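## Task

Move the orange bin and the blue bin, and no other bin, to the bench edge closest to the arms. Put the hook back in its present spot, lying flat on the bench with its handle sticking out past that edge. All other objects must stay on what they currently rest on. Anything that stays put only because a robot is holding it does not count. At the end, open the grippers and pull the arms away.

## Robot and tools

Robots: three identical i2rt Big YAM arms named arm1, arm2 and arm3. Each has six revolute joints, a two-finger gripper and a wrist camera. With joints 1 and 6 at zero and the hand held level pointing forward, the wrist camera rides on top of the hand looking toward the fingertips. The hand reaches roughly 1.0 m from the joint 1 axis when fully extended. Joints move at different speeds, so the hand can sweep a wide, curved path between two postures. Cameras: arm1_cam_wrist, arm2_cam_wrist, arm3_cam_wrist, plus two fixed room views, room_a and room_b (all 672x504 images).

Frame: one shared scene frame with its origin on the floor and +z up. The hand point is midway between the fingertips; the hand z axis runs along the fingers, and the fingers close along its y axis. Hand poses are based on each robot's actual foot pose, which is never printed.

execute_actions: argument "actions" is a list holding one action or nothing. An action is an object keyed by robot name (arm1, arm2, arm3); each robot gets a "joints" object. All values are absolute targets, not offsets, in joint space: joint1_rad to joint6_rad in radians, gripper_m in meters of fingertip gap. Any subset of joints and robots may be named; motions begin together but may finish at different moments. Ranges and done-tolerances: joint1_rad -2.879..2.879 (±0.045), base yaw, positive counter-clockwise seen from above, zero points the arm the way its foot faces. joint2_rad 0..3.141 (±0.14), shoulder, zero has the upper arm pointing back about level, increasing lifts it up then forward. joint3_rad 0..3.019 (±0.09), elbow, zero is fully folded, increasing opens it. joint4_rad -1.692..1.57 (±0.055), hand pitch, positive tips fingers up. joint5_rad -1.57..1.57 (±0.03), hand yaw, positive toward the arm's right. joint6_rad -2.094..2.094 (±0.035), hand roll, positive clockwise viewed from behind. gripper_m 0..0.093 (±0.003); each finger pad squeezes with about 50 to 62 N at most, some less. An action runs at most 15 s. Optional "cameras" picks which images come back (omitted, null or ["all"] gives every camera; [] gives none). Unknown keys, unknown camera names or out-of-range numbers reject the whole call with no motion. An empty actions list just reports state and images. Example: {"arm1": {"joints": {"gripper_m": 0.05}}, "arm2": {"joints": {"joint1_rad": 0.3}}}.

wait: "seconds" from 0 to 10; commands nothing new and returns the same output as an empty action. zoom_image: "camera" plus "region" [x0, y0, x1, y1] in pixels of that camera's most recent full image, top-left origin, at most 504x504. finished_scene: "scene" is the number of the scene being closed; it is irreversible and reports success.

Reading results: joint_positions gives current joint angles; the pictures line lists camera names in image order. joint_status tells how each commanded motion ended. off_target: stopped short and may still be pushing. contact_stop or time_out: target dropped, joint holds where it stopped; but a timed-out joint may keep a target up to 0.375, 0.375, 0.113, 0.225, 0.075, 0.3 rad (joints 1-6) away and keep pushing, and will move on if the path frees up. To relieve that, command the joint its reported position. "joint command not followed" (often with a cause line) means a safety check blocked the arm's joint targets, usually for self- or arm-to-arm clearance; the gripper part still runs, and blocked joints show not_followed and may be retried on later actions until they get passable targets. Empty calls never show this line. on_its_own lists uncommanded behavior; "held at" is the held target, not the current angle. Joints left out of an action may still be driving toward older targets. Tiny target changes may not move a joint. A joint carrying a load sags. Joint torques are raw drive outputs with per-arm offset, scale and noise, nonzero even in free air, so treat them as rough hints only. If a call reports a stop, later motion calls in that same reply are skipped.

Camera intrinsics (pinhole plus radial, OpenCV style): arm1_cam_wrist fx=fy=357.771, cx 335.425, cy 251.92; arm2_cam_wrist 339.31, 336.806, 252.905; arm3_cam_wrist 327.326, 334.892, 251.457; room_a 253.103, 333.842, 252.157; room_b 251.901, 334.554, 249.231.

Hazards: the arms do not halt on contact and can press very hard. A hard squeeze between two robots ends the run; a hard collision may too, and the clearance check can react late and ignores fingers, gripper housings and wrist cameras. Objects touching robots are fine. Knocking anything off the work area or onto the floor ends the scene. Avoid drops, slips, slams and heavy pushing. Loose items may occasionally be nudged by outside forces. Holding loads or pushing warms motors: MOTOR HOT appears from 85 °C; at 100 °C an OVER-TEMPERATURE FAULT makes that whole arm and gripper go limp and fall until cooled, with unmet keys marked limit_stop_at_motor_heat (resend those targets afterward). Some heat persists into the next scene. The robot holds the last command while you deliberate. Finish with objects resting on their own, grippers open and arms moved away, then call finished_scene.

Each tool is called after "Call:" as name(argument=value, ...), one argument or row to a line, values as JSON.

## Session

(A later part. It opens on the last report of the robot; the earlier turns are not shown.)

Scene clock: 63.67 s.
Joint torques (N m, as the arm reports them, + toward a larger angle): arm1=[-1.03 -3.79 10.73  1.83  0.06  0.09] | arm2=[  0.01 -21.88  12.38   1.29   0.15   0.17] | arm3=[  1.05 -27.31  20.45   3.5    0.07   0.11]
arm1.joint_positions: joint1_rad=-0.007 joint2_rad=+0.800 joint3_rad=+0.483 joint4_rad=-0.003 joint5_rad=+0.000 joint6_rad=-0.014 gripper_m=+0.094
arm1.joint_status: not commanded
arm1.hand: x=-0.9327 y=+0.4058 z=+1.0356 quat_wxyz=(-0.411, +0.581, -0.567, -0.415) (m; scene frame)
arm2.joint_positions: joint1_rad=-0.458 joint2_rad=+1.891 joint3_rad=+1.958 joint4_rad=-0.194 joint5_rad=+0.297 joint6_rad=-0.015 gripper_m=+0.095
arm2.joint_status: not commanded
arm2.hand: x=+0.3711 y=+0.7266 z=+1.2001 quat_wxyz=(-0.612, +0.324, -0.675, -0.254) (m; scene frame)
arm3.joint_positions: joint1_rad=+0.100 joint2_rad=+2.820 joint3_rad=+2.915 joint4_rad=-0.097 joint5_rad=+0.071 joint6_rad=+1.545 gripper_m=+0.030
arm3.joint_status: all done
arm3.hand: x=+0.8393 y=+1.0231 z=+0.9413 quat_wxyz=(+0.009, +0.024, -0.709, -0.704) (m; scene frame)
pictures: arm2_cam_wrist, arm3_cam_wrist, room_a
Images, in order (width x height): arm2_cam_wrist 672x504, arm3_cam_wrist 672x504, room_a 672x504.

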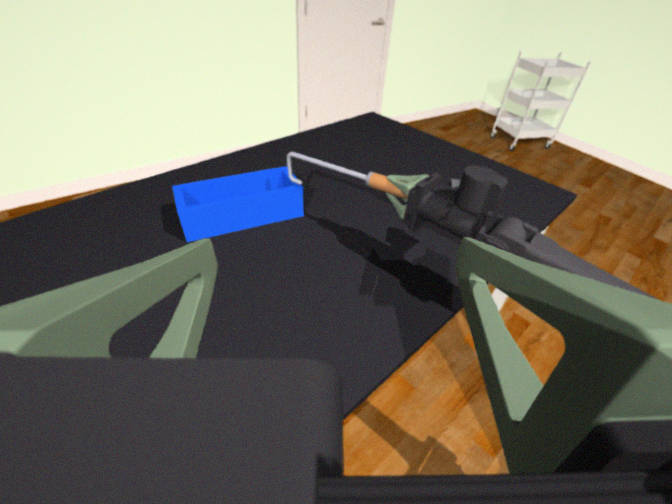

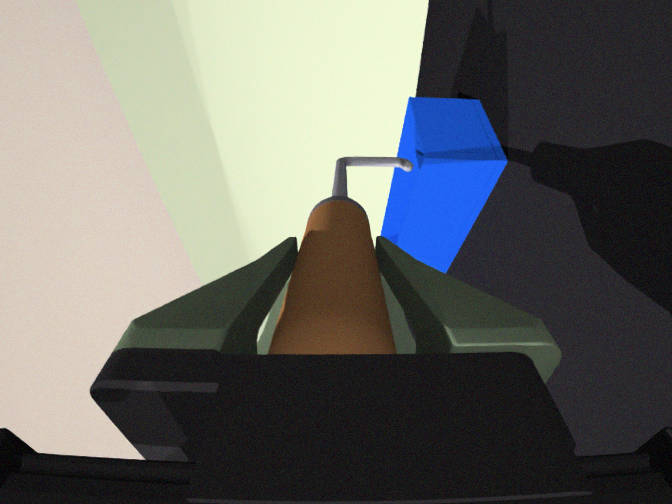

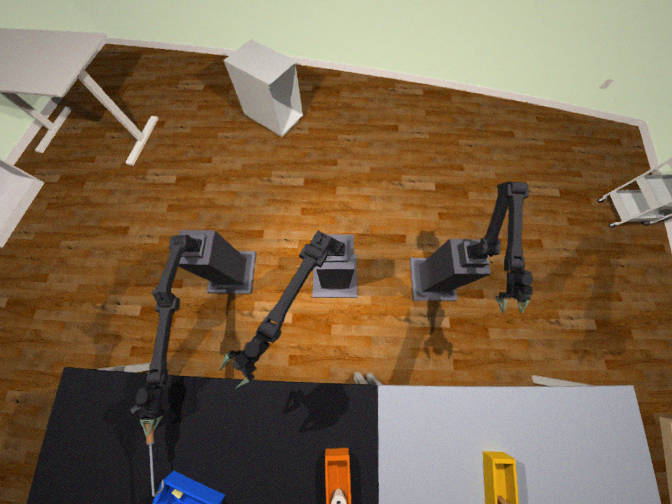

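Call:
execute_actions(
  actions=[
    {"arm3":{"joints":{"joint2_rad":2.1,"joint3_rad":2.3,"joint6_rad":0,"joint5_rad":0,"joint1_rad":0,"joint4_rad":0.2}},"arm2":{"joints":{"joint2_rad":1.3,"joint3_rad":1.0,"joint4_rad":0.2,"joint5_rad":0.7}}},
  ],
  cameras=[],
)

Call:
execute_actions(
  actions=[
    {"arm3":{"joints":{"joint3_rad":1.3,"joint4_rad":1.17}}},
  ],
  cameras=[],
)

Call:
execute_actions(
  actions=[
    {"arm3":{"joints":{"joint2_rad":2.3}}},
  ],
  cameras=["arm3_cam_wrist","arm2_cam_wrist"],
)

Scene clock: 75.07 s.
Joint torques (N m, as the arm reports them, + toward a larger angle): arm1=[-1.02 -3.8  10.72  1.83  0.06  0.09] | arm2=[  0.11 -12.8    9.91   1.54   0.16   0.17] | arm3=[  0.76 -23.26  13.86   2.61   0.06  -0.2 ]
arm1.joint_positions: joint1_rad=-0.007 joint2_rad=+0.800 joint3_rad=+0.483 joint4_rad=-0.003 joint5_rad=+0.000 joint6_rad=-0.014 gripper_m=+0.094
arm1.joint_status: not commanded
arm1.hand: x=-0.9327 y=+0.4058 z=+1.0356 quat_wxyz=(-0.411, +0.581, -0.567, -0.415) (m; scene frame)
arm2.joint_positions: joint1_rad=-0.458 joint2_rad=+1.303 joint3_rad=+0.988 joint4_rad=+0.195 joint5_rad=+0.698 joint6_rad=-0.014 gripper_m=+0.095
arm2.joint_status: all done
arm2.hand: x=+0.3142 y=+0.4574 z=+1.1074 quat_wxyz=(-0.664, +0.194, -0.712, -0.117) (m; scene frame)
arm3.joint_positions: joint1_rad=-0.002 joint2_rad=+2.136 joint3_rad=+2.279 joint4_rad=+0.170 joint5_rad=+0.001 joint6_rad=+0.019 gripper_m=+0.030
arm3.joint_status: all done
arm3.hand: x=+0.9358 y=+0.8961 z=+1.2646 quat_wxyz=(-0.560, +0.415, -0.420, -0.581) (m; scene frame)
pictures: none
No camera images: the call's "cameras" was empty. Leave "cameras" out to get every camera's image.

Scene clock: 76.70 s.
Joint torques (N m, as the arm reports them, + toward a larger angle): arm1=[-1.03 -3.8  10.73  1.83  0.06  0.09] | arm2=[  0.03 -11.99   9.77   1.54   0.18   0.15] | arm3=[  1.27 -20.78   9.52   3.32   0.09  -0.21]
arm1.joint_positions: joint1_rad=-0.007 joint2_rad=+0.800 joint3_rad=+0.483 joint4_rad=-0.003 joint5_rad=+0.000 joint6_rad=-0.014 gripper_m=+0.094
arm1.joint_status: not commanded
arm1.hand: x=-0.9327 y=+0.4058 z=+1.0356 quat_wxyz=(-0.411, +0.581, -0.567, -0.415) (m; scene frame)
arm2.joint_positions: joint1_rad=-0.458 joint2_rad=+1.303 joint3_rad=+0.988 joint4_rad=+0.195 joint5_rad=+0.698 joint6_rad=-0.014 gripper_m=+0.095
arm2.joint_status: not commanded
arm2.hand: x=+0.3142 y=+0.4574 z=+1.1074 quat_wxyz=(-0.664, +0.194, -0.712, -0.117) (m; scene frame)
arm3.joint_positions: joint1_rad=-0.002 joint2_rad=+2.139 joint3_rad=+1.288 joint4_rad=+1.120 joint5_rad=+0.001 joint6_rad=+0.018 gripper_m=+0.030
arm3.joint_status: all done
arm3.hand: x=+0.9360 y=+0.7720 z=+0.9127 quat_wxyz=(-0.551, +0.428, -0.432, -0.571) (m; scene frame)
pictures: none
No camera images: the call's "cameras" was empty. Leave "cameras" out to get every camera's image.

Scene clock: 77.73 s.
Joint torques (N m, as the arm reports them, + toward a larger angle): arm1=[-1.01 -3.81 10.72  1.83  0.06  0.09] | arm2=[  0.17 -12.18   9.85   1.59   0.15   0.14] | arm3=[  0.65 -20.97   8.26   2.23   0.07  -0.06]
arm1.joint_positions: joint1_rad=-0.007 joint2_rad=+0.800 joint3_rad=+0.483 joint4_rad=-0.003 joint5_rad=+0.000 joint6_rad=-0.014 gripper_m=+0.094
arm1.joint_status: not commanded
arm1.hand: x=-0.9327 y=+0.4058 z=+1.0356 quat_wxyz=(-0.411, +0.581, -0.567, -0.415) (m; scene frame)
arm2.joint_positions: joint1_rad=-0.458 joint2_rad=+1.303 joint3_rad=+0.988 joint4_rad=+0.195 joint5_rad=+0.698 joint6_rad=-0.014 gripper_m=+0.095
arm2.joint_status: not commanded
arm2.hand: x=+0.3142 y=+0.4574 z=+1.1074 quat_wxyz=(-0.664, +0.194, -0.712, -0.117) (m; scene frame)
arm3.joint_positions: joint1_rad=-0.002 joint2_rad=+2.326 joint3_rad=+1.288 joint4_rad=+1.155 joint5_rad=+0.001 joint6_rad=+0.005 gripper_m=+0.030
arm3.joint_status: all done
arm3.hand: x=+0.9354 y=+0.7683 z=+0.7800 quat_wxyz=(-0.521, +0.472, -0.471, -0.533) (m; scene frame)
pictures: arm2_cam_wrist, arm3_cam_wrist
Images, in order (width x height): arm2_cam_wrist 672x504, arm3_cam_wrist 672x504.

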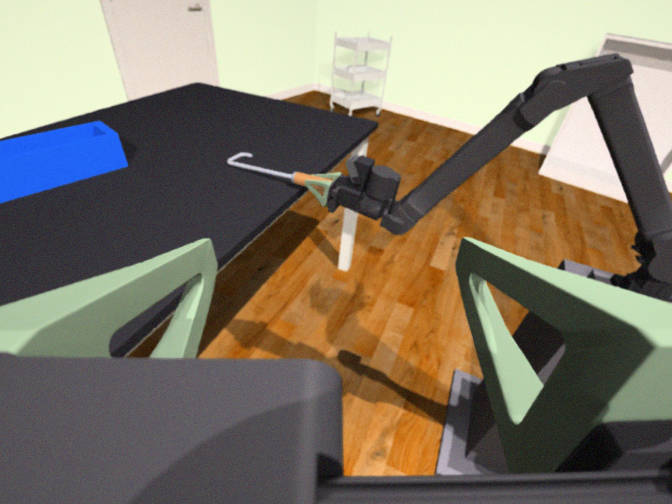

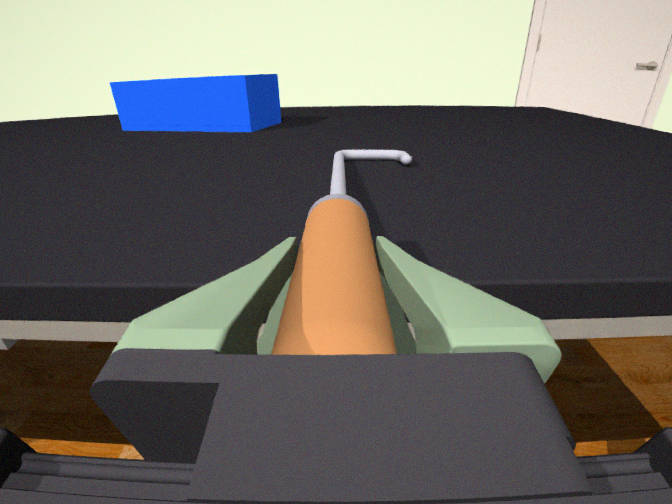

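Call:
execute_actions(
  actions=[
    {"arm3":{"joints":{"gripper_m":0.06}}},
  ],
  cameras=[],
)

Call:
execute_actions(
  actions=[
    {"arm3":{"joints":{"joint2_rad":2.21,"joint3_rad":1.145,"joint4_rad":1.05}}},
  ],
  cameras=["arm3_cam_wrist"],
)

Scene clock: 80.90 s.
Joint torques (N m, as the arm reports them, + toward a larger angle): arm1=[-1.01 -3.81 10.73  1.83  0.06  0.09] | arm2=[ -0.04 -11.94   9.77   1.6    0.15   0.18] | arm3=[  1.59 -20.17   8.28   2.17   0.09  -0.08]
arm1.joint_positions: joint1_rad=-0.007 joint2_rad=+0.800 joint3_rad=+0.483 joint4_rad=-0.003 joint5_rad=+0.000 joint6_rad=-0.014 gripper_m=+0.094
arm1.joint_status: not commanded
arm1.hand: x=-0.9327 y=+0.4058 z=+1.0356 quat_wxyz=(-0.411, +0.581, -0.567, -0.415) (m; scene frame)
arm2.joint_positions: joint1_rad=-0.458 joint2_rad=+1.303 joint3_rad=+0.988 joint4_rad=+0.195 joint5_rad=+0.698 joint6_rad=-0.014 gripper_m=+0.095
arm2.joint_status: not commanded
arm2.hand: x=+0.3142 y=+0.4574 z=+1.1074 quat_wxyz=(-0.664, +0.194, -0.712, -0.117) (m; scene frame)
arm3.joint_positions: joint1_rad=-0.002 joint2_rad=+2.317 joint3_rad=+1.288 joint4_rad=+1.155 joint5_rad=+0.001 joint6_rad=+0.005 gripper_m=+0.060
arm3.joint_status: all done
arm3.hand: x=+0.9354 y=+0.7690 z=+0.7871 quat_wxyz=(-0.523, +0.470, -0.468, -0.535) (m; scene frame)
pictures: none
No camera images: the call's "cameras" was empty. Leave "cameras" out to get every camera's image.

Scene clock: 81.77 s.
Joint torques (N m, as the arm reports them, + toward a larger angle): arm1=[-1.05 -3.81 10.72  1.84  0.06  0.09] | arm2=[  0.   -12.1    9.78   1.58   0.15   0.15] | arm3=[  1.5  -17.36   6.02   1.45   0.09  -0.08]
arm1.joint_positions: joint1_rad=-0.007 joint2_rad=+0.800 joint3_rad=+0.483 joint4_rad=-0.003 joint5_rad=+0.000 joint6_rad=-0.014 gripper_m=+0.094
arm1.joint_status: not commanded
arm1.hand: x=-0.9327 y=+0.4058 z=+1.0356 quat_wxyz=(-0.411, +0.581, -0.567, -0.415) (m; scene frame)
arm2.joint_positions: joint1_rad=-0.458 joint2_rad=+1.303 joint3_rad=+0.988 joint4_rad=+0.195 joint5_rad=+0.698 joint6_rad=-0.014 gripper_m=+0.095
arm2.joint_status: not commanded
arm2.hand: x=+0.3142 y=+0.4574 z=+1.1074 quat_wxyz=(-0.664, +0.194, -0.712, -0.117) (m; scene frame)
arm3.joint_positions: joint1_rad=-0.002 joint2_rad=+2.208 joint3_rad=+1.154 joint4_rad=+1.058 joint5_rad=+0.001 joint6_rad=+0.005 gripper_m=+0.060
arm3.joint_status: all done
arm3.hand: x=+0.9359 y=+0.7358 z=+0.7849 quat_wxyz=(-0.494, +0.501, -0.499, -0.506) (m; scene frame)
pictures: arm3_cam_wrist
Images, in order (width x height): arm3_cam_wrist 672x504.

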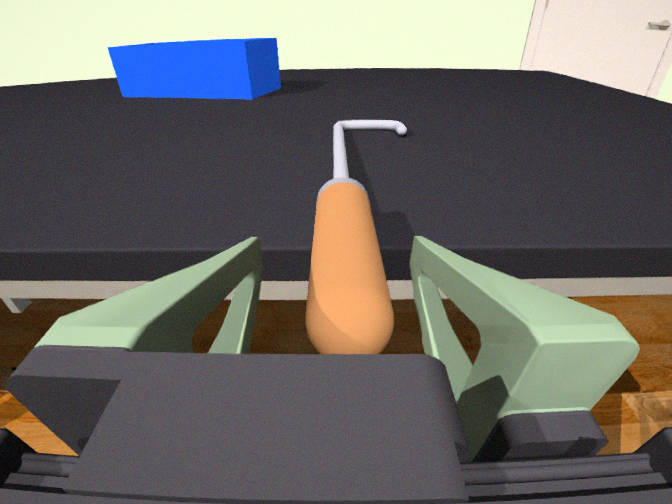

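Call:
execute_actions(
  actions=[
    {"arm3":{"joints":{"joint2_rad":2.24}}},
  ],
  cameras=[],
)

Call:
execute_actions(
  actions=[
    {"arm3":{"joints":{"gripper_m":0}}},
  ],
  cameras=["arm3_cam_wrist"],
)

Call:
execute_actions(
  actions=[
    {"arm3":{"joints":{"joint2_rad":2.08,"joint6_rad":0.6}}},
  ],
  cameras=[],
)

Call:
execute_actions(
  actions=[
    {"arm3":{"joints":{"joint6_rad":1.59}},"arm2":{"joints":{"joint2_rad":1.9,"joint3_rad":2.0,"joint4_rad":-0.2,"joint5_rad":0.3}}},
  ],
  cameras=["arm3_cam_wrist"],
)

Scene clock: 87.00 s.
Joint torques (N m, as the arm reports them, + toward a larger angle): arm1=[-1.01 -3.81 10.73  1.84  0.06  0.09] | arm2=[ -0.03 -12.37   9.76   1.52   0.15   0.16] | arm3=[  1.44 -15.78   6.13   1.48   0.12  -0.12]
arm1.joint_positions: joint1_rad=-0.007 joint2_rad=+0.800 joint3_rad=+0.483 joint4_rad=-0.003 joint5_rad=+0.000 joint6_rad=-0.014 gripper_m=+0.094
arm1.joint_status: not commanded
arm1.hand: x=-0.9327 y=+0.4058 z=+1.0356 quat_wxyz=(-0.411, +0.581, -0.567, -0.415) (m; scene frame)
arm2.joint_positions: joint1_rad=-0.458 joint2_rad=+1.303 joint3_rad=+0.988 joint4_rad=+0.195 joint5_rad=+0.698 joint6_rad=-0.014 gripper_m=+0.095
arm2.joint_status: not commanded
arm2.hand: x=+0.3142 y=+0.4574 z=+1.1074 quat_wxyz=(-0.664, +0.194, -0.712, -0.117) (m; scene frame)
arm3.joint_positions: joint1_rad=-0.002 joint2_rad=+2.209 joint3_rad=+1.154 joint4_rad=+1.058 joint5_rad=+0.001 joint6_rad=+0.005 gripper_m=+0.060
arm3.joint_status: all done
arm3.hand: x=+0.9359 y=+0.7357 z=+0.7841 quat_wxyz=(-0.493, +0.502, -0.499, -0.505) (m; scene frame)
pictures: none
No camera images: the call's "cameras" was empty. Leave "cameras" out to get every camera's image.

Scene clock: 87.63 s.
Joint torques (N m, as the arm reports them, + toward a larger angle): arm1=[-1.01 -3.79 10.72  1.84  0.06  0.09] | arm2=[  0.17 -12.02   9.81   1.59   0.18   0.16] | arm3=[  1.32 -16.32   6.01   1.3    0.08  -0.05]
arm1.joint_positions: joint1_rad=-0.007 joint2_rad=+0.800 joint3_rad=+0.483 joint4_rad=-0.003 joint5_rad=+0.000 joint6_rad=-0.014 gripper_m=+0.094
arm1.joint_status: not commanded
arm1.hand: x=-0.9327 y=+0.4058 z=+1.0356 quat_wxyz=(-0.411, +0.581, -0.567, -0.415) (m; scene frame)
arm2.joint_positions: joint1_rad=-0.458 joint2_rad=+1.303 joint3_rad=+0.988 joint4_rad=+0.195 joint5_rad=+0.698 joint6_rad=-0.014 gripper_m=+0.095
arm2.joint_status: not commanded
arm2.hand: x=+0.3142 y=+0.4574 z=+1.1074 quat_wxyz=(-0.664, +0.194, -0.712, -0.117) (m; scene frame)
arm3.joint_positions: joint1_rad=-0.002 joint2_rad=+2.209 joint3_rad=+1.154 joint4_rad=+1.058 joint5_rad=+0.001 joint6_rad=+0.005 gripper_m=+0.029
arm3.joint_status: gripper_m off_target (ended at +0.029, target +0.000)
arm3.hand: x=+0.9359 y=+0.7357 z=+0.7841 quat_wxyz=(-0.493, +0.502, -0.499, -0.505) (m; scene frame)
pictures: arm3_cam_wrist
Images, in order (width x height): arm3_cam_wrist 672x504.

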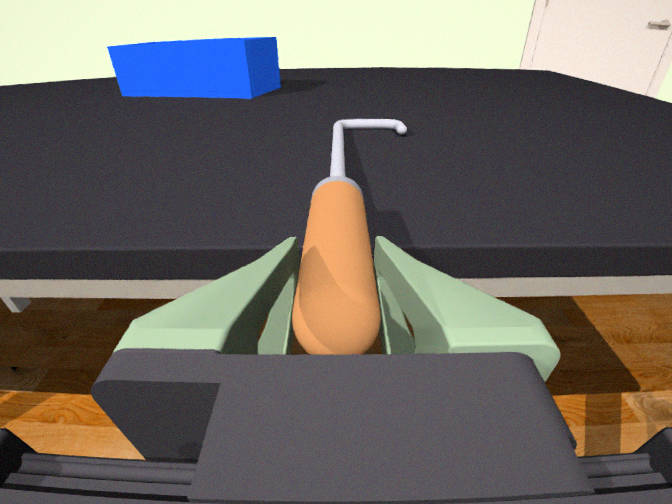

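Scene clock: 89.23 s.
Joint torques (N m, as the arm reports them, + toward a larger angle): arm1=[-1.02 -3.8  10.73  1.83  0.06  0.09] | arm2=[  0.26 -12.06   9.91   1.62   0.16   0.15] | arm3=[  1.27 -18.68   8.32   2.38   0.07   0.18]
arm1.joint_positions: joint1_rad=-0.007 joint2_rad=+0.800 joint3_rad=+0.483 joint4_rad=-0.003 joint5_rad=+0.000 joint6_rad=-0.014 gripper_m=+0.094
arm1.joint_status: not commanded
arm1.hand: x=-0.9327 y=+0.4058 z=+1.0356 quat_wxyz=(-0.411, +0.581, -0.567, -0.415) (m; scene frame)
arm2.joint_positions: joint1_rad=-0.458 joint2_rad=+1.303 joint3_rad=+0.988 joint4_rad=+0.195 joint5_rad=+0.698 joint6_rad=-0.014 gripper_m=+0.095
arm2.joint_status: not commanded
arm2.hand: x=+0.3142 y=+0.4574 z=+1.1074 quat_wxyz=(-0.664, +0.194, -0.712, -0.117) (m; scene frame)
arm3.joint_positions: joint1_rad=-0.002 joint2_rad=+2.106 joint3_rad=+1.140 joint4_rad=+1.035 joint5_rad=+0.001 joint6_rad=+0.573 gripper_m=+0.029
arm3.joint_status: all done
arm3.hand: x=+0.9362 y=+0.7356 z=+0.8456 quat_wxyz=(-0.343, +0.330, -0.599, -0.643) (m; scene frame)
pictures: none
No camera images: the call's "cameras" was empty. Leave "cameras" out to get every camera's image.

Scene clock: 91.17 s.
Joint torques (N m, as the arm reports them, + toward a larger angle): arm1=[-1.02 -3.82 10.72  1.83  0.06  0.09] | arm2=[ -0.1  -21.82  12.89   1.51  -0.06   0.14] | arm3=[  1.29 -19.43   8.4    2.84   0.05   0.2 ]
arm1.joint_positions: joint1_rad=-0.007 joint2_rad=+0.800 joint3_rad=+0.483 joint4_rad=-0.003 joint5_rad=+0.000 joint6_rad=-0.014 gripper_m=+0.094
arm1.joint_status: not commanded
arm1.hand: x=-0.9327 y=+0.4058 z=+1.0356 quat_wxyz=(-0.411, +0.581, -0.567, -0.415) (m; scene frame)
arm2.joint_positions: joint1_rad=-0.458 joint2_rad=+1.888 joint3_rad=+1.952 joint4_rad=-0.199 joint5_rad=+0.304 joint6_rad=-0.013 gripper_m=+0.095
arm2.joint_status: all done
arm2.hand: x=+0.3715 y=+0.7249 z=+1.1975 quat_wxyz=(-0.611, +0.324, -0.678, -0.251) (m; scene frame)
arm3.joint_positions: joint1_rad=-0.002 joint2_rad=+2.106 joint3_rad=+1.136 joint4_rad=+1.025 joint5_rad=+0.001 joint6_rad=+1.557 gripper_m=+0.029
arm3.joint_status: all done
arm3.hand: x=+0.9362 y=+0.7347 z=+0.8416 quat_wxyz=(+0.002, +0.008, -0.689, -0.725) (m; scene frame)
pictures: arm3_cam_wrist
Images, in order (width x height): arm3_cam_wrist 672x504.

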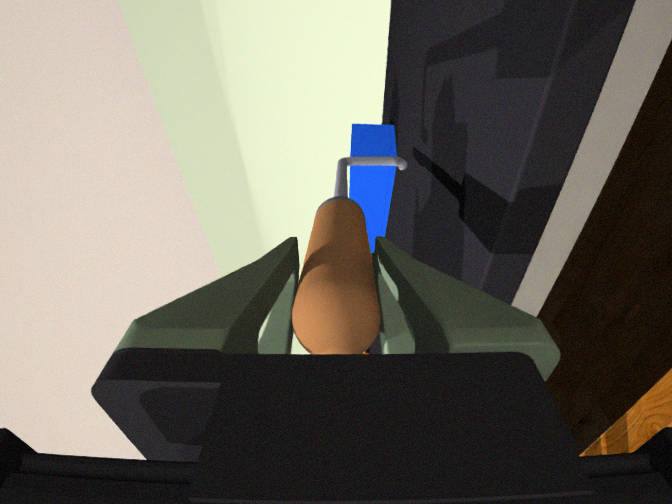

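Held, same droop. Repeat the reach.

Call:
execute_actions(
  actions=[
    {"arm3":{"joints":{"joint3_rad":2.4,"joint4_rad":0.3,"joint1_rad":0.1,"joint5_rad":0.08}}},
  ],
  cameras=[],
)

Call:
execute_actions(
  actions=[
    {"arm3":{"joints":{"joint3_rad":3.0,"joint2_rad":2.7,"joint4_rad":-0.05}}},
  ],
  cameras=[],
)

Call:
execute_actions(
  actions=[
    {"arm3":{"joints":{"joint2_rad":2.8}}},
  ],
  cameras=["arm3_cam_wrist","room_a","arm2_cam_wrist"],
)

Call:
zoom_image(
  camera="room_a",
  region=[100,414,260,504],
)

Scene clock: 96.67 s.
Joint torques (N m, as the arm reports them, + toward a larger angle): arm1=[-1.01 -3.81 10.73  1.84  0.07  0.09] | arm2=[ -0.08 -21.79  12.76   1.56  -0.07   0.17] | arm3=[  0.37 -21.52  17.85   2.26   0.11   0.1 ]
arm1.joint_positions: joint1_rad=-0.007 joint2_rad=+0.800 joint3_rad=+0.483 joint4_rad=-0.003 joint5_rad=+0.000 joint6_rad=-0.014 gripper_m=+0.094
arm1.joint_status: not commanded
arm1.hand: x=-0.9327 y=+0.4058 z=+1.0356 quat_wxyz=(-0.411, +0.581, -0.567, -0.415) (m; scene frame)
arm2.joint_positions: joint1_rad=-0.458 joint2_rad=+1.888 joint3_rad=+1.952 joint4_rad=-0.199 joint5_rad=+0.304 joint6_rad=-0.013 gripper_m=+0.095
arm2.joint_status: not commanded
arm2.hand: x=+0.3715 y=+0.7249 z=+1.1975 quat_wxyz=(-0.611, +0.324, -0.678, -0.251) (m; scene frame)
arm3.joint_positions: joint1_rad=+0.108 joint2_rad=+2.096 joint3_rad=+2.335 joint4_rad=+0.276 joint5_rad=+0.078 joint6_rad=+1.565 gripper_m=+0.029
arm3.joint_status: all done
arm3.hand: x=+0.8565 y=+0.8530 z=+1.3566 quat_wxyz=(+0.032, -0.003, -0.507, -0.861) (m; scene frame)
pictures: none
No camera images: the call's "cameras" was empty. Leave "cameras" out to get every camera's image.

Scene clock: 98.70 s.
Joint torques (N m, as the arm reports them, + toward a larger angle): arm1=[-1.03 -3.81 10.73  1.83  0.06  0.09] | arm2=[  0.35 -21.85  12.79   1.43  -0.09   0.15] | arm3=[ -0.13 -29.94  20.69   3.64   0.17   0.13]
arm1.joint_positions: joint1_rad=-0.007 joint2_rad=+0.800 joint3_rad=+0.483 joint4_rad=-0.003 joint5_rad=+0.000 joint6_rad=-0.014 gripper_m=+0.094
arm1.joint_status: not commanded
arm1.hand: x=-0.9327 y=+0.4058 z=+1.0356 quat_wxyz=(-0.411, +0.581, -0.567, -0.415) (m; scene frame)
arm2.joint_positions: joint1_rad=-0.458 joint2_rad=+1.888 joint3_rad=+1.952 joint4_rad=-0.199 joint5_rad=+0.304 joint6_rad=-0.013 gripper_m=+0.095
arm2.joint_status: not commanded
arm2.hand: x=+0.3715 y=+0.7249 z=+1.1975 quat_wxyz=(-0.611, +0.324, -0.678, -0.251) (m; scene frame)
arm3.joint_positions: joint1_rad=+0.108 joint2_rad=+2.751 joint3_rad=+2.913 joint4_rad=-0.098 joint5_rad=+0.078 joint6_rad=+1.565 gripper_m=+0.029
arm3.joint_status: all done
arm3.hand: x=+0.8346 y=+1.0143 z=+1.0092 quat_wxyz=(+0.018, +0.014, -0.686, -0.727) (m; scene frame)
pictures: none
No camera images: the call's "cameras" was empty. Leave "cameras" out to get every camera's image.

Scene clock: 100.07 s.
Joint torques (N m, as the arm reports them, + toward a larger angle): arm1=[-1.06 -3.83 10.73  1.83  0.06  0.09] | arm2=[  0.33 -21.76  12.84   1.4   -0.08   0.15] | arm3=[  0.92 -28.65  20.32   3.42   0.14   0.12]
arm1.joint_positions: joint1_rad=-0.007 joint2_rad=+0.800 joint3_rad=+0.483 joint4_rad=-0.003 joint5_rad=+0.000 joint6_rad=-0.014 gripper_m=+0.094
arm1.joint_status: not commanded
arm1.hand: x=-0.9327 y=+0.4058 z=+1.0356 quat_wxyz=(-0.411, +0.581, -0.567, -0.415) (m; scene frame)
arm2.joint_positions: joint1_rad=-0.458 joint2_rad=+1.888 joint3_rad=+1.952 joint4_rad=-0.199 joint5_rad=+0.304 joint6_rad=-0.013 gripper_m=+0.095
arm2.joint_status: not commanded
arm2.hand: x=+0.3715 y=+0.7249 z=+1.1975 quat_wxyz=(-0.611, +0.324, -0.678, -0.251) (m; scene frame)
arm3.joint_positions: joint1_rad=+0.108 joint2_rad=+2.833 joint3_rad=+2.918 joint4_rad=-0.096 joint5_rad=+0.078 joint6_rad=+1.565 gripper_m=+0.029
arm3.joint_status: all done
arm3.hand: x=+0.8330 y=+1.0233 z=+0.9304 quat_wxyz=(+0.015, +0.017, -0.713, -0.701) (m; scene frame)
pictures: arm2_cam_wrist, arm3_cam_wrist, room_a
Images, in order (width x height): arm2_cam_wrist 672x504, arm3_cam_wrist 672x504, room_a 672x504.

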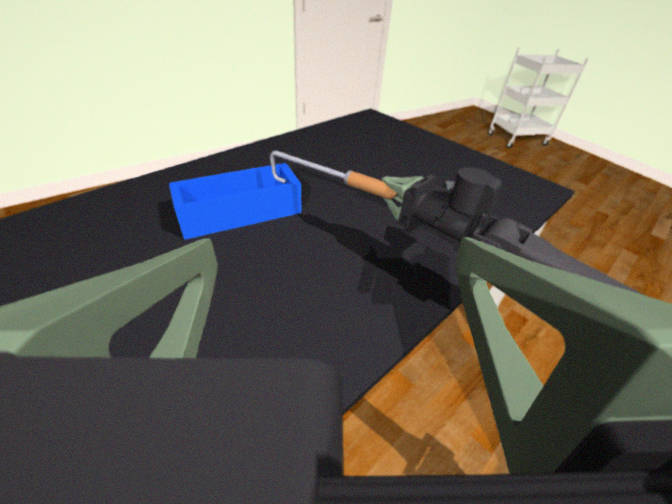

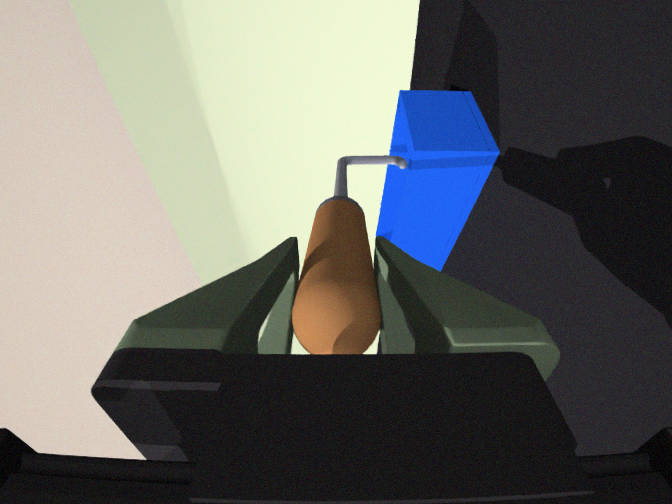

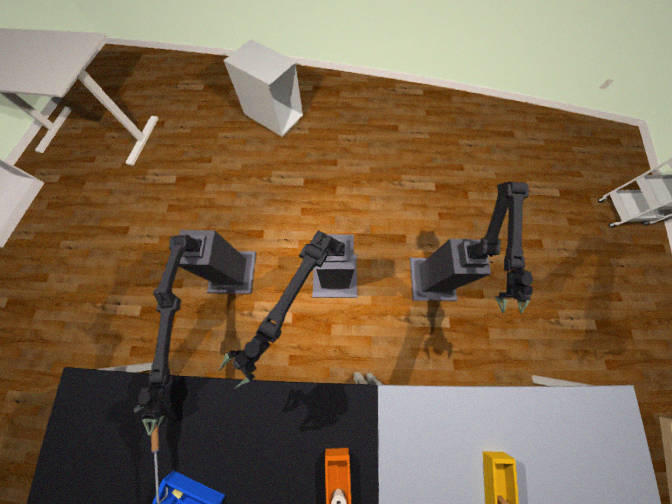

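Region (100, 414, 260, 504) of room_a's 672x504 image, scaled by 3.150, with more detail than that image has; it fills the top 284 rows of this view, and the rest is white.

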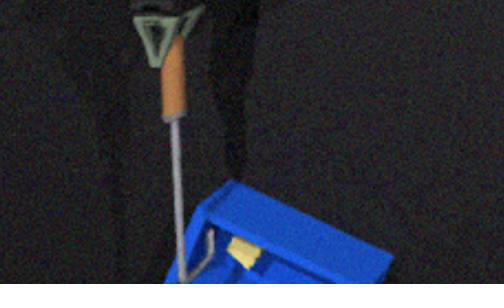

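Call:
execute_actions(
  actions=[
    {"arm3":{"joints":{"joint4_rad":-0.15}}},
  ],
  cameras=["arm3_cam_wrist"],
)

Call:
execute_actions(
  actions=[
    {"arm3":{"joints":{"joint2_rad":2.65,"joint3_rad":2.64,"joint4_rad":0.01}}},
  ],
  cameras=["arm3_cam_wrist","arm2_cam_wrist"],
)

Scene clock: 103.50 s.
Joint torques (N m, as the arm reports them, + toward a larger angle): arm1=[-0.99 -3.81 10.72  1.82  0.06  0.09] | arm2=[  0.04 -21.85  12.82   1.4   -0.05   0.15] | arm3=[  0.36 -27.96  20.42   2.85   0.17   0.08]
arm1.joint_positions: joint1_rad=-0.007 joint2_rad=+0.800 joint3_rad=+0.483 joint4_rad=-0.003 joint5_rad=+0.000 joint6_rad=-0.014 gripper_m=+0.094
arm1.joint_status: not commanded
arm1.hand: x=-0.9327 y=+0.4058 z=+1.0356 quat_wxyz=(-0.411, +0.581, -0.567, -0.415) (m; scene frame)
arm2.joint_positions: joint1_rad=-0.458 joint2_rad=+1.888 joint3_rad=+1.952 joint4_rad=-0.199 joint5_rad=+0.304 joint6_rad=-0.013 gripper_m=+0.095
arm2.joint_status: not commanded
arm2.hand: x=+0.3715 y=+0.7249 z=+1.1975 quat_wxyz=(-0.611, +0.324, -0.678, -0.251) (m; scene frame)
arm3.joint_positions: joint1_rad=+0.108 joint2_rad=+2.833 joint3_rad=+2.918 joint4_rad=-0.178 joint5_rad=+0.079 joint6_rad=+1.565 gripper_m=+0.029
arm3.joint_status: all done
arm3.hand: x=+0.8332 y=+1.0221 z=+0.9103 quat_wxyz=(+0.012, +0.020, -0.741, -0.671) (m; scene frame)
pictures: arm3_cam_wrist
Images, in order (width x height): arm3_cam_wrist 672x504.

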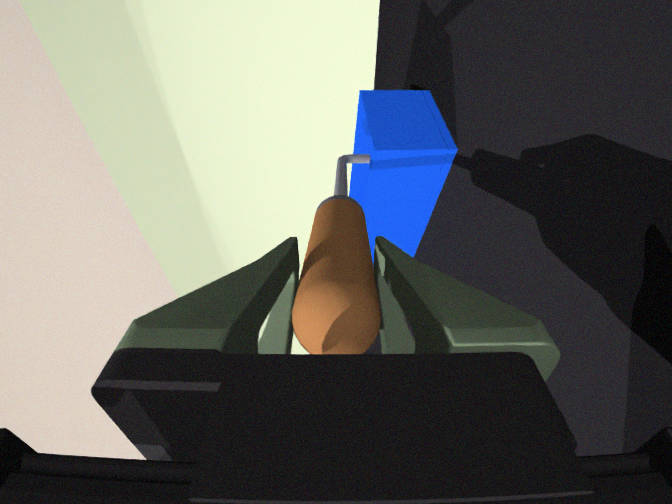

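Scene clock: 104.57 s.
Joint torques (N m, as the arm reports them, + toward a larger angle): arm1=[-1.05 -3.81 10.73  1.83  0.06  0.09] | arm2=[  0.02 -21.8   12.85   1.39  -0.07   0.16] | arm3=[  0.41 -28.26  11.17   2.44   0.16   0.04]
arm1.joint_positions: joint1_rad=-0.007 joint2_rad=+0.800 joint3_rad=+0.483 joint4_rad=-0.003 joint5_rad=+0.000 joint6_rad=-0.014 gripper_m=+0.094
arm1.joint_status: not commanded
arm1.hand: x=-0.9327 y=+0.4058 z=+1.0356 quat_wxyz=(-0.411, +0.581, -0.567, -0.415) (m; scene frame)
arm2.joint_positions: joint1_rad=-0.458 joint2_rad=+1.888 joint3_rad=+1.952 joint4_rad=-0.199 joint5_rad=+0.304 joint6_rad=-0.013 gripper_m=+0.095
arm2.joint_status: not commanded
arm2.hand: x=+0.3715 y=+0.7249 z=+1.1975 quat_wxyz=(-0.611, +0.324, -0.678, -0.251) (m; scene frame)
arm3.joint_positions: joint1_rad=+0.108 joint2_rad=+2.683 joint3_rad=+2.649 joint4_rad=-0.010 joint5_rad=+0.079 joint6_rad=+1.575 gripper_m=+0.029
arm3.joint_status: all done
arm3.hand: x=+0.8345 y=+1.0125 z=+0.9333 quat_wxyz=(+0.018, +0.015, -0.724, -0.689) (m; scene frame)
pictures: arm2_cam_wrist, arm3_cam_wrist
Images, in order (width x height): arm2_cam_wrist 672x504, arm3_cam_wrist 672x504.

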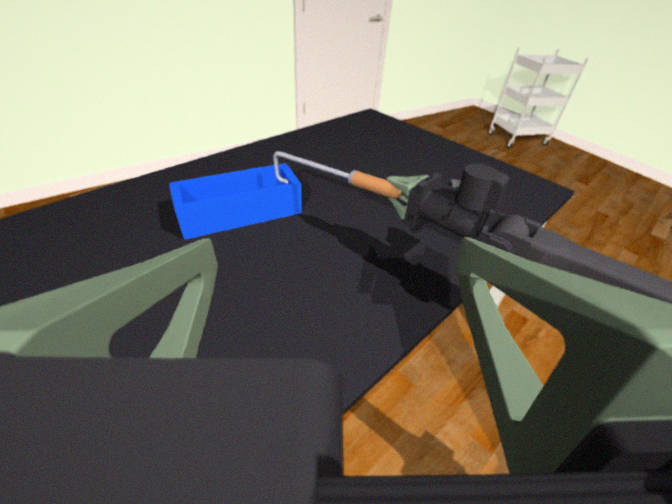

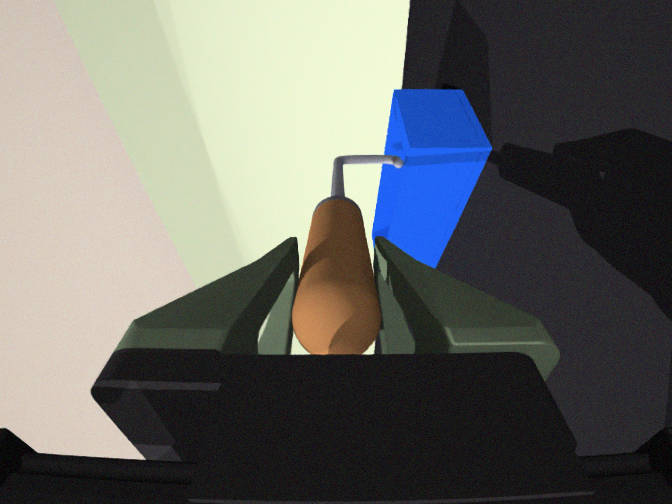

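Call:
execute_actions(
  actions=[
    {"arm3":{"joints":{"joint3_rad":3.0}}},
  ],
  cameras=[],
)

Call:
execute_actions(
  actions=[
    {"arm3":{"joints":{"joint2_rad":2.84,"joint4_rad":0.02}}},
  ],
  cameras=[],
)

Call:
execute_actions(
  actions=[
    {"arm3":{"joints":{"joint4_rad":-0.08}}},
  ],
  cameras=["arm3_cam_wrist"],
)

Scene clock: 109.47 s.
Joint torques (N m, as the arm reports them, + toward a larger angle): arm1=[-0.99 -3.83 10.73  1.83  0.06  0.09] | arm2=[  0.08 -21.92  12.74   1.46  -0.05   0.16] | arm3=[  0.41 -27.01  18.43   2.9    0.11   0.  ]
arm1.joint_positions: joint1_rad=-0.007 joint2_rad=+0.800 joint3_rad=+0.483 joint4_rad=-0.003 joint5_rad=+0.000 joint6_rad=-0.014 gripper_m=+0.094
arm1.joint_status: not commanded
arm1.hand: x=-0.9327 y=+0.4058 z=+1.0356 quat_wxyz=(-0.411, +0.581, -0.567, -0.415) (m; scene frame)
arm2.joint_positions: joint1_rad=-0.458 joint2_rad=+1.888 joint3_rad=+1.952 joint4_rad=-0.199 joint5_rad=+0.304 joint6_rad=-0.013 gripper_m=+0.095
arm2.joint_status: not commanded
arm2.hand: x=+0.3715 y=+0.7249 z=+1.1975 quat_wxyz=(-0.611, +0.324, -0.678, -0.251) (m; scene frame)
arm3.joint_positions: joint1_rad=+0.108 joint2_rad=+2.676 joint3_rad=+2.931 joint4_rad=-0.028 joint5_rad=+0.079 joint6_rad=+1.575 gripper_m=+0.029
arm3.joint_status: all done
arm3.hand: x=+0.8377 y=+0.9948 z=+1.1117 quat_wxyz=(+0.027, +0.005, -0.625, -0.780) (m; scene frame)
pictures: none
No camera images: the call's "cameras" was empty. Leave "cameras" out to get every camera's image.

Scene clock: 110.83 s.
Joint torques (N m, as the arm reports them, + toward a larger angle): arm1=[-1.   -3.81 10.72  1.82  0.06  0.09] | arm2=[  0.2  -21.63  12.82   1.43  -0.07   0.17] | arm3=[  0.54 -31.11  17.61   3.66   0.12  -0.01]
arm1.joint_positions: joint1_rad=-0.007 joint2_rad=+0.800 joint3_rad=+0.483 joint4_rad=-0.003 joint5_rad=+0.000 joint6_rad=-0.014 gripper_m=+0.094
arm1.joint_status: not commanded
arm1.hand: x=-0.9327 y=+0.4058 z=+1.0356 quat_wxyz=(-0.411, +0.581, -0.567, -0.415) (m; scene frame)
arm2.joint_positions: joint1_rad=-0.458 joint2_rad=+1.888 joint3_rad=+1.952 joint4_rad=-0.199 joint5_rad=+0.304 joint6_rad=-0.013 gripper_m=+0.095
arm2.joint_status: not commanded
arm2.hand: x=+0.3715 y=+0.7249 z=+1.1975 quat_wxyz=(-0.611, +0.324, -0.678, -0.251) (m; scene frame)
arm3.joint_positions: joint1_rad=+0.107 joint2_rad=+2.904 joint3_rad=+2.944 joint4_rad=-0.027 joint5_rad=+0.080 joint6_rad=+1.575 gripper_m=+0.029
arm3.joint_status: all done
arm3.hand: x=+0.8331 y=+1.0268 z=+0.8919 quat_wxyz=(+0.019, +0.012, -0.704, -0.709) (m; scene frame)
pictures: none
No camera images: the call's "cameras" was empty. Leave "cameras" out to get every camera's image.

Scene clock: 111.77 s.
Joint torques (N m, as the arm reports them, + toward a larger angle): arm1=[-1.02 -3.82 10.72  1.83  0.06  0.09] | arm2=[  0.23 -21.58  12.79   1.44  -0.07   0.16] | arm3=[  0.05 -30.9   17.89   2.83   0.14   0.02]
arm1.joint_positions: joint1_rad=-0.007 joint2_rad=+0.800 joint3_rad=+0.483 joint4_rad=-0.003 joint5_rad=+0.000 joint6_rad=-0.014 gripper_m=+0.094
arm1.joint_status: not commanded
arm1.hand: x=-0.9327 y=+0.4058 z=+1.0356 quat_wxyz=(-0.411, +0.581, -0.567, -0.415) (m; scene frame)
arm2.joint_positions: joint1_rad=-0.458 joint2_rad=+1.888 joint3_rad=+1.952 joint4_rad=-0.199 joint5_rad=+0.304 joint6_rad=-0.013 gripper_m=+0.095
arm2.joint_status: not commanded
arm2.hand: x=+0.3715 y=+0.7249 z=+1.1975 quat_wxyz=(-0.611, +0.324, -0.678, -0.251) (m; scene frame)
arm3.joint_positions: joint1_rad=+0.107 joint2_rad=+2.902 joint3_rad=+2.944 joint4_rad=-0.104 joint5_rad=+0.080 joint6_rad=+1.575 gripper_m=+0.029
arm3.joint_status: all done
arm3.hand: x=+0.8331 y=+1.0261 z=+0.8757 quat_wxyz=(+0.016, +0.015, -0.730, -0.683) (m; scene frame)
pictures: arm3_cam_wrist
Images, in order (width x height): arm3_cam_wrist 672x504.

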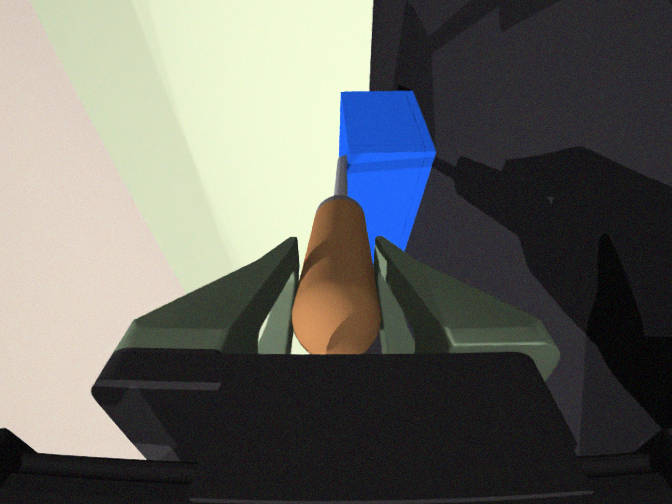

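Call:
execute_actions(
  actions=[
    {"arm3":{"joints":{"joint2_rad":2.74,"joint3_rad":2.66,"joint4_rad":0.1}}},
  ],
  cameras=[],
)

Call:
execute_actions(
  actions=[
    {"arm3":{"joints":{"joint2_rad":2.59,"joint3_rad":2.36,"joint4_rad":0.25}}},
  ],
  cameras=["arm3_cam_wrist"],
)

Call:
execute_actions(
  actions=[
    {"arm3":{"joints":{"joint2_rad":2.44,"joint3_rad":2.06,"joint4_rad":0.4}}},
  ],
  cameras=["arm3_cam_wrist","arm2_cam_wrist"],
)

Scene clock: 116.63 s.
Joint torques (N m, as the arm reports them, + toward a larger angle): arm1=[-1.03 -3.79 10.73  1.83  0.06  0.09] | arm2=[  0.01 -21.71  12.79   1.47  -0.05   0.17] | arm3=[  1.07 -28.51  12.64   2.88   0.13  -0.03]
arm1.joint_positions: joint1_rad=-0.007 joint2_rad=+0.800 joint3_rad=+0.483 joint4_rad=-0.003 joint5_rad=+0.000 joint6_rad=-0.014 gripper_m=+0.094
arm1.joint_status: not commanded
arm1.hand: x=-0.9327 y=+0.4058 z=+1.0356 quat_wxyz=(-0.411, +0.581, -0.567, -0.415) (m; scene frame)
arm2.joint_positions: joint1_rad=-0.458 joint2_rad=+1.888 joint3_rad=+1.952 joint4_rad=-0.199 joint5_rad=+0.304 joint6_rad=-0.013 gripper_m=+0.095
arm2.joint_status: not commanded
arm2.hand: x=+0.3715 y=+0.7249 z=+1.1975 quat_wxyz=(-0.611, +0.324, -0.678, -0.251) (m; scene frame)
arm3.joint_positions: joint1_rad=+0.107 joint2_rad=+2.770 joint3_rad=+2.653 joint4_rad=+0.072 joint5_rad=+0.080 joint6_rad=+1.580 gripper_m=+0.029
arm3.joint_status: all done
arm3.hand: x=+0.8341 y=+1.0176 z=+0.8688 quat_wxyz=(+0.019, +0.012, -0.725, -0.689) (m; scene frame)
pictures: none
No camera images: the call's "cameras" was empty. Leave "cameras" out to get every camera's image.

Scene clock: 117.67 s.
Joint torques (N m, as the arm reports them, + toward a larger angle): arm1=[-1.02 -3.79 10.73  1.83  0.06  0.09] | arm2=[ -0.11 -21.83  12.78   1.47  -0.05   0.16] | arm3=[  0.54 -28.65  11.11   2.72   0.15  -0.09]
arm1.joint_positions: joint1_rad=-0.007 joint2_rad=+0.800 joint3_rad=+0.483 joint4_rad=-0.003 joint5_rad=+0.000 joint6_rad=-0.014 gripper_m=+0.094
arm1.joint_status: not commanded
arm1.hand: x=-0.9327 y=+0.4058 z=+1.0356 quat_wxyz=(-0.411, +0.581, -0.567, -0.415) (m; scene frame)
arm2.joint_positions: joint1_rad=-0.458 joint2_rad=+1.888 joint3_rad=+1.952 joint4_rad=-0.199 joint5_rad=+0.304 joint6_rad=-0.013 gripper_m=+0.095
arm2.joint_status: not commanded
arm2.hand: x=+0.3715 y=+0.7249 z=+1.1975 quat_wxyz=(-0.611, +0.324, -0.678, -0.251) (m; scene frame)
arm3.joint_positions: joint1_rad=+0.107 joint2_rad=+2.632 joint3_rad=+2.366 joint4_rad=+0.222 joint5_rad=+0.080 joint6_rad=+1.580 gripper_m=+0.029
arm3.joint_status: all done
arm3.hand: x=+0.8372 y=+0.9931 z=+0.8643 quat_wxyz=(+0.019, +0.012, -0.725, -0.689) (m; scene frame)
pictures: arm3_cam_wrist
Images, in order (width x height): arm3_cam_wrist 672x504.

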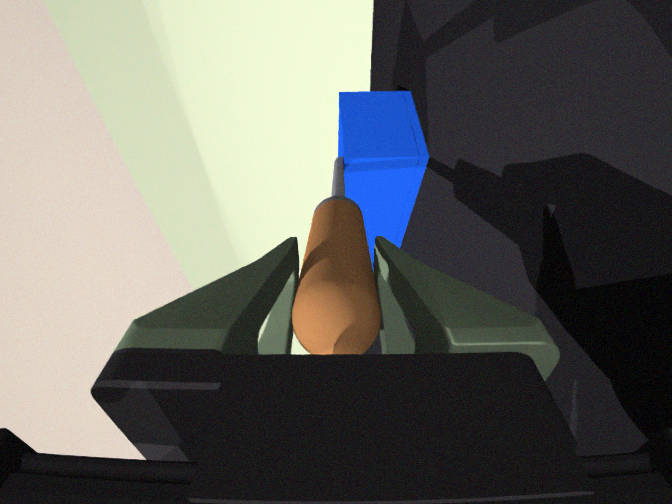

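Scene clock: 118.67 s.
Joint torques (N m, as the arm reports them, + toward a larger angle): arm1=[-1.   -3.82 10.73  1.83  0.06  0.09] | arm2=[ -0.12 -22.02  12.79   1.49  -0.06   0.14] | arm3=[ -0.01 -27.05  10.58   2.86   0.13  -0.03]
arm1.joint_positions: joint1_rad=-0.007 joint2_rad=+0.800 joint3_rad=+0.483 joint4_rad=-0.003 joint5_rad=+0.000 joint6_rad=-0.014 gripper_m=+0.094
arm1.joint_status: not commanded
arm1.hand: x=-0.9327 y=+0.4058 z=+1.0356 quat_wxyz=(-0.411, +0.581, -0.567, -0.415) (m; scene frame)
arm2.joint_positions: joint1_rad=-0.458 joint2_rad=+1.888 joint3_rad=+1.952 joint4_rad=-0.199 joint5_rad=+0.304 joint6_rad=-0.013 gripper_m=+0.095
arm2.joint_status: not commanded
arm2.hand: x=+0.3715 y=+0.7249 z=+1.1975 quat_wxyz=(-0.611, +0.324, -0.678, -0.251) (m; scene frame)
arm3.joint_positions: joint1_rad=+0.107 joint2_rad=+2.482 joint3_rad=+2.065 joint4_rad=+0.371 joint5_rad=+0.080 joint6_rad=+1.580 gripper_m=+0.029
arm3.joint_status: all done
arm3.hand: x=+0.8424 y=+0.9514 z=+0.8636 quat_wxyz=(+0.019, +0.012, -0.725, -0.689) (m; scene frame)
pictures: arm2_cam_wrist, arm3_cam_wrist
Images, in order (width x height): arm2_cam_wrist 672x504, arm3_cam_wrist 672x504.

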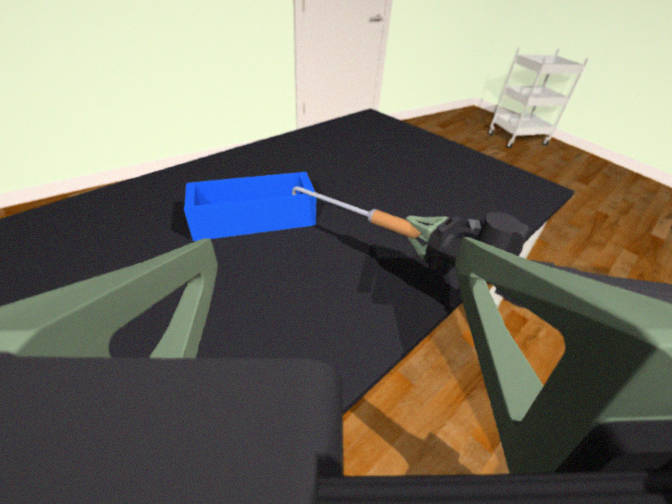

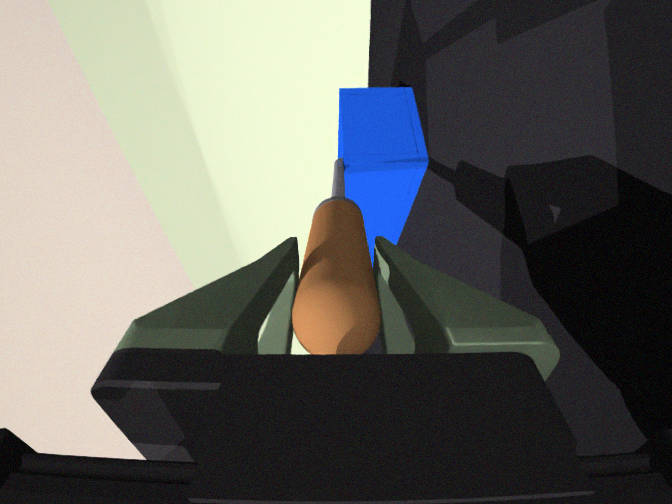

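Call:
execute_actions(
  actions=[
    {"arm3":{"joints":{"joint2_rad":2.28,"joint3_rad":1.76,"joint4_rad":0.57}},"arm2":{"joints":{"joint2_rad":1.3,"joint3_rad":1.0,"joint4_rad":0.2,"joint5_rad":0.6}}},
  ],
  cameras=[],
)

Call:
execute_actions(
  actions=[
    {"arm3":{"joints":{"joint2_rad":2.13,"joint3_rad":1.46,"joint4_rad":0.72}}},
  ],
  cameras=[],
)

Call:
execute_actions(
  actions=[
    {"arm3":{"joints":{"joint2_rad":1.98,"joint3_rad":1.16,"joint4_rad":0.87}}},
  ],
  cameras=[],
)

Call:
execute_actions(
  actions=[
    {"arm3":{"joints":{"joint2_rad":1.83,"joint3_rad":0.86,"joint4_rad":1.02}}},
  ],
  cameras=["room_a","arm2_cam_wrist"],
)

Scene clock: 125.07 s.
Joint torques (N m, as the arm reports them, + toward a larger angle): arm1=[-1.04 -3.77 10.73  1.83  0.06  0.09] | arm2=[  0.28 -12.87  10.06   1.64   0.14   0.16] | arm3=[  0.19 -25.28  10.85   3.33   0.16  -0.03]
arm1.joint_positions: joint1_rad=-0.007 joint2_rad=+0.800 joint3_rad=+0.483 joint4_rad=-0.003 joint5_rad=+0.000 joint6_rad=-0.014 gripper_m=+0.094
arm1.joint_status: not commanded
arm1.hand: x=-0.9327 y=+0.4058 z=+1.0356 quat_wxyz=(-0.411, +0.581, -0.567, -0.415) (m; scene frame)
arm2.joint_positions: joint1_rad=-0.458 joint2_rad=+1.303 joint3_rad=+0.988 joint4_rad=+0.195 joint5_rad=+0.598 joint6_rad=-0.013 gripper_m=+0.095
arm2.joint_status: all done
arm2.hand: x=+0.3060 y=+0.4725 z=+1.1062 quat_wxyz=(-0.654, +0.227, -0.705, -0.153) (m; scene frame)
arm3.joint_positions: joint1_rad=+0.107 joint2_rad=+2.328 joint3_rad=+1.758 joint4_rad=+0.530 joint5_rad=+0.079 joint6_rad=+1.580 gripper_m=+0.029
arm3.joint_status: all done
arm3.hand: x=+0.8495 y=+0.8928 z=+0.8639 quat_wxyz=(+0.019, +0.012, -0.723, -0.691) (m; scene frame)
pictures: none
No camera images: the call's "cameras" was empty. Leave "cameras" out to get every camera's image.

Scene clock: 126.10 s.
Joint torques (N m, as the arm reports them, + toward a larger angle): arm1=[-1.01 -3.8  10.73  1.83  0.06  0.09] | arm2=[  0.25 -11.8    9.96   1.61   0.15   0.16] | arm3=[ -0.2  -22.44  10.25   3.41   0.1   -0.02]
arm1.joint_positions: joint1_rad=-0.007 joint2_rad=+0.800 joint3_rad=+0.483 joint4_rad=-0.003 joint5_rad=+0.000 joint6_rad=-0.014 gripper_m=+0.094
arm1.joint_status: not commanded
arm1.hand: x=-0.9327 y=+0.4058 z=+1.0356 quat_wxyz=(-0.411, +0.581, -0.567, -0.415) (m; scene frame)
arm2.joint_positions: joint1_rad=-0.458 joint2_rad=+1.303 joint3_rad=+0.988 joint4_rad=+0.195 joint5_rad=+0.598 joint6_rad=-0.013 gripper_m=+0.095
arm2.joint_status: not commanded
arm2.hand: x=+0.3060 y=+0.4725 z=+1.1062 quat_wxyz=(-0.654, +0.227, -0.705, -0.153) (m; scene frame)
arm3.joint_positions: joint1_rad=+0.107 joint2_rad=+2.170 joint3_rad=+1.452 joint4_rad=+0.675 joint5_rad=+0.079 joint6_rad=+1.580 gripper_m=+0.029
arm3.joint_status: all done
arm3.hand: x=+0.8587 y=+0.8196 z=+0.8645 quat_wxyz=(+0.019, +0.012, -0.724, -0.690) (m; scene frame)
pictures: none
No camera images: the call's "cameras" was empty. Leave "cameras" out to get every camera's image.

Scene clock: 127.13 s.
Joint torques (N m, as the arm reports them, + toward a larger angle): arm1=[-1.01 -3.81 10.73  1.82  0.06  0.09] | arm2=[  0.09 -12.26   9.81   1.54   0.18   0.17] | arm3=[  0.3  -19.4    9.52   3.68   0.1   -0.02]
arm1.joint_positions: joint1_rad=-0.007 joint2_rad=+0.800 joint3_rad=+0.483 joint4_rad=-0.003 joint5_rad=+0.000 joint6_rad=-0.014 gripper_m=+0.094
arm1.joint_status: not commanded
arm1.hand: x=-0.9327 y=+0.4058 z=+1.0356 quat_wxyz=(-0.411, +0.581, -0.567, -0.415) (m; scene frame)
arm2.joint_positions: joint1_rad=-0.458 joint2_rad=+1.303 joint3_rad=+0.988 joint4_rad=+0.195 joint5_rad=+0.598 joint6_rad=-0.013 gripper_m=+0.095
arm2.joint_status: not commanded
arm2.hand: x=+0.3060 y=+0.4725 z=+1.1062 quat_wxyz=(-0.654, +0.227, -0.705, -0.153) (m; scene frame)
arm3.joint_positions: joint1_rad=+0.107 joint2_rad=+2.014 joint3_rad=+1.149 joint4_rad=+0.824 joint5_rad=+0.079 joint6_rad=+1.580 gripper_m=+0.029
arm3.joint_status: all done
arm3.hand: x=+0.8692 y=+0.7346 z=+0.8645 quat_wxyz=(+0.019, +0.012, -0.723, -0.690) (m; scene frame)
pictures: none
No camera images: the call's "cameras" was empty. Leave "cameras" out to get every camera's image.

Scene clock: 128.17 s.
Joint torques (N m, as the arm reports them, + toward a larger angle): arm1=[-1.01 -3.8  10.73  1.84  0.06  0.09] | arm2=[  0.19 -11.92   9.87   1.69   0.14   0.16] | arm3=[  0.28 -15.7    8.51   3.42   0.13   0.  ]
arm1.joint_positions: joint1_rad=-0.007 joint2_rad=+0.800 joint3_rad=+0.483 joint4_rad=-0.003 joint5_rad=+0.000 joint6_rad=-0.014 gripper_m=+0.094
arm1.joint_status: not commanded
arm1.hand: x=-0.9327 y=+0.4058 z=+1.0356 quat_wxyz=(-0.411, +0.581, -0.567, -0.415) (m; scene frame)
arm2.joint_positions: joint1_rad=-0.458 joint2_rad=+1.303 joint3_rad=+0.988 joint4_rad=+0.195 joint5_rad=+0.598 joint6_rad=-0.013 gripper_m=+0.095
arm2.joint_status: not commanded
arm2.hand: x=+0.3060 y=+0.4725 z=+1.1062 quat_wxyz=(-0.654, +0.227, -0.705, -0.153) (m; scene frame)
arm3.joint_positions: joint1_rad=+0.107 joint2_rad=+1.858 joint3_rad=+0.849 joint4_rad=+0.975 joint5_rad=+0.079 joint6_rad=+1.580 gripper_m=+0.029
arm3.joint_status: all done
arm3.hand: x=+0.8811 y=+0.6396 z=+0.8651 quat_wxyz=(+0.019, +0.012, -0.721, -0.693) (m; scene frame)
pictures: arm2_cam_wrist, room_a
Images, in order (width x height): arm2_cam_wrist 672x504, room_a 672x504.

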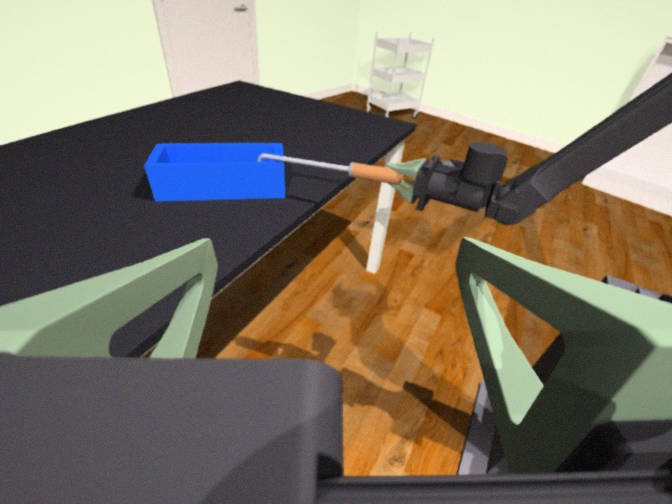

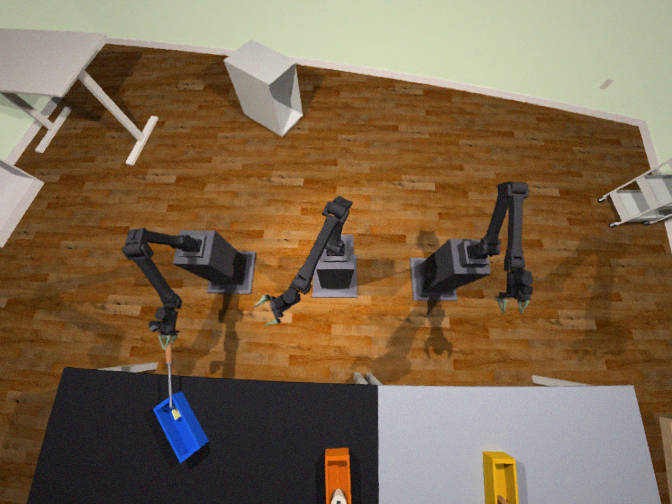

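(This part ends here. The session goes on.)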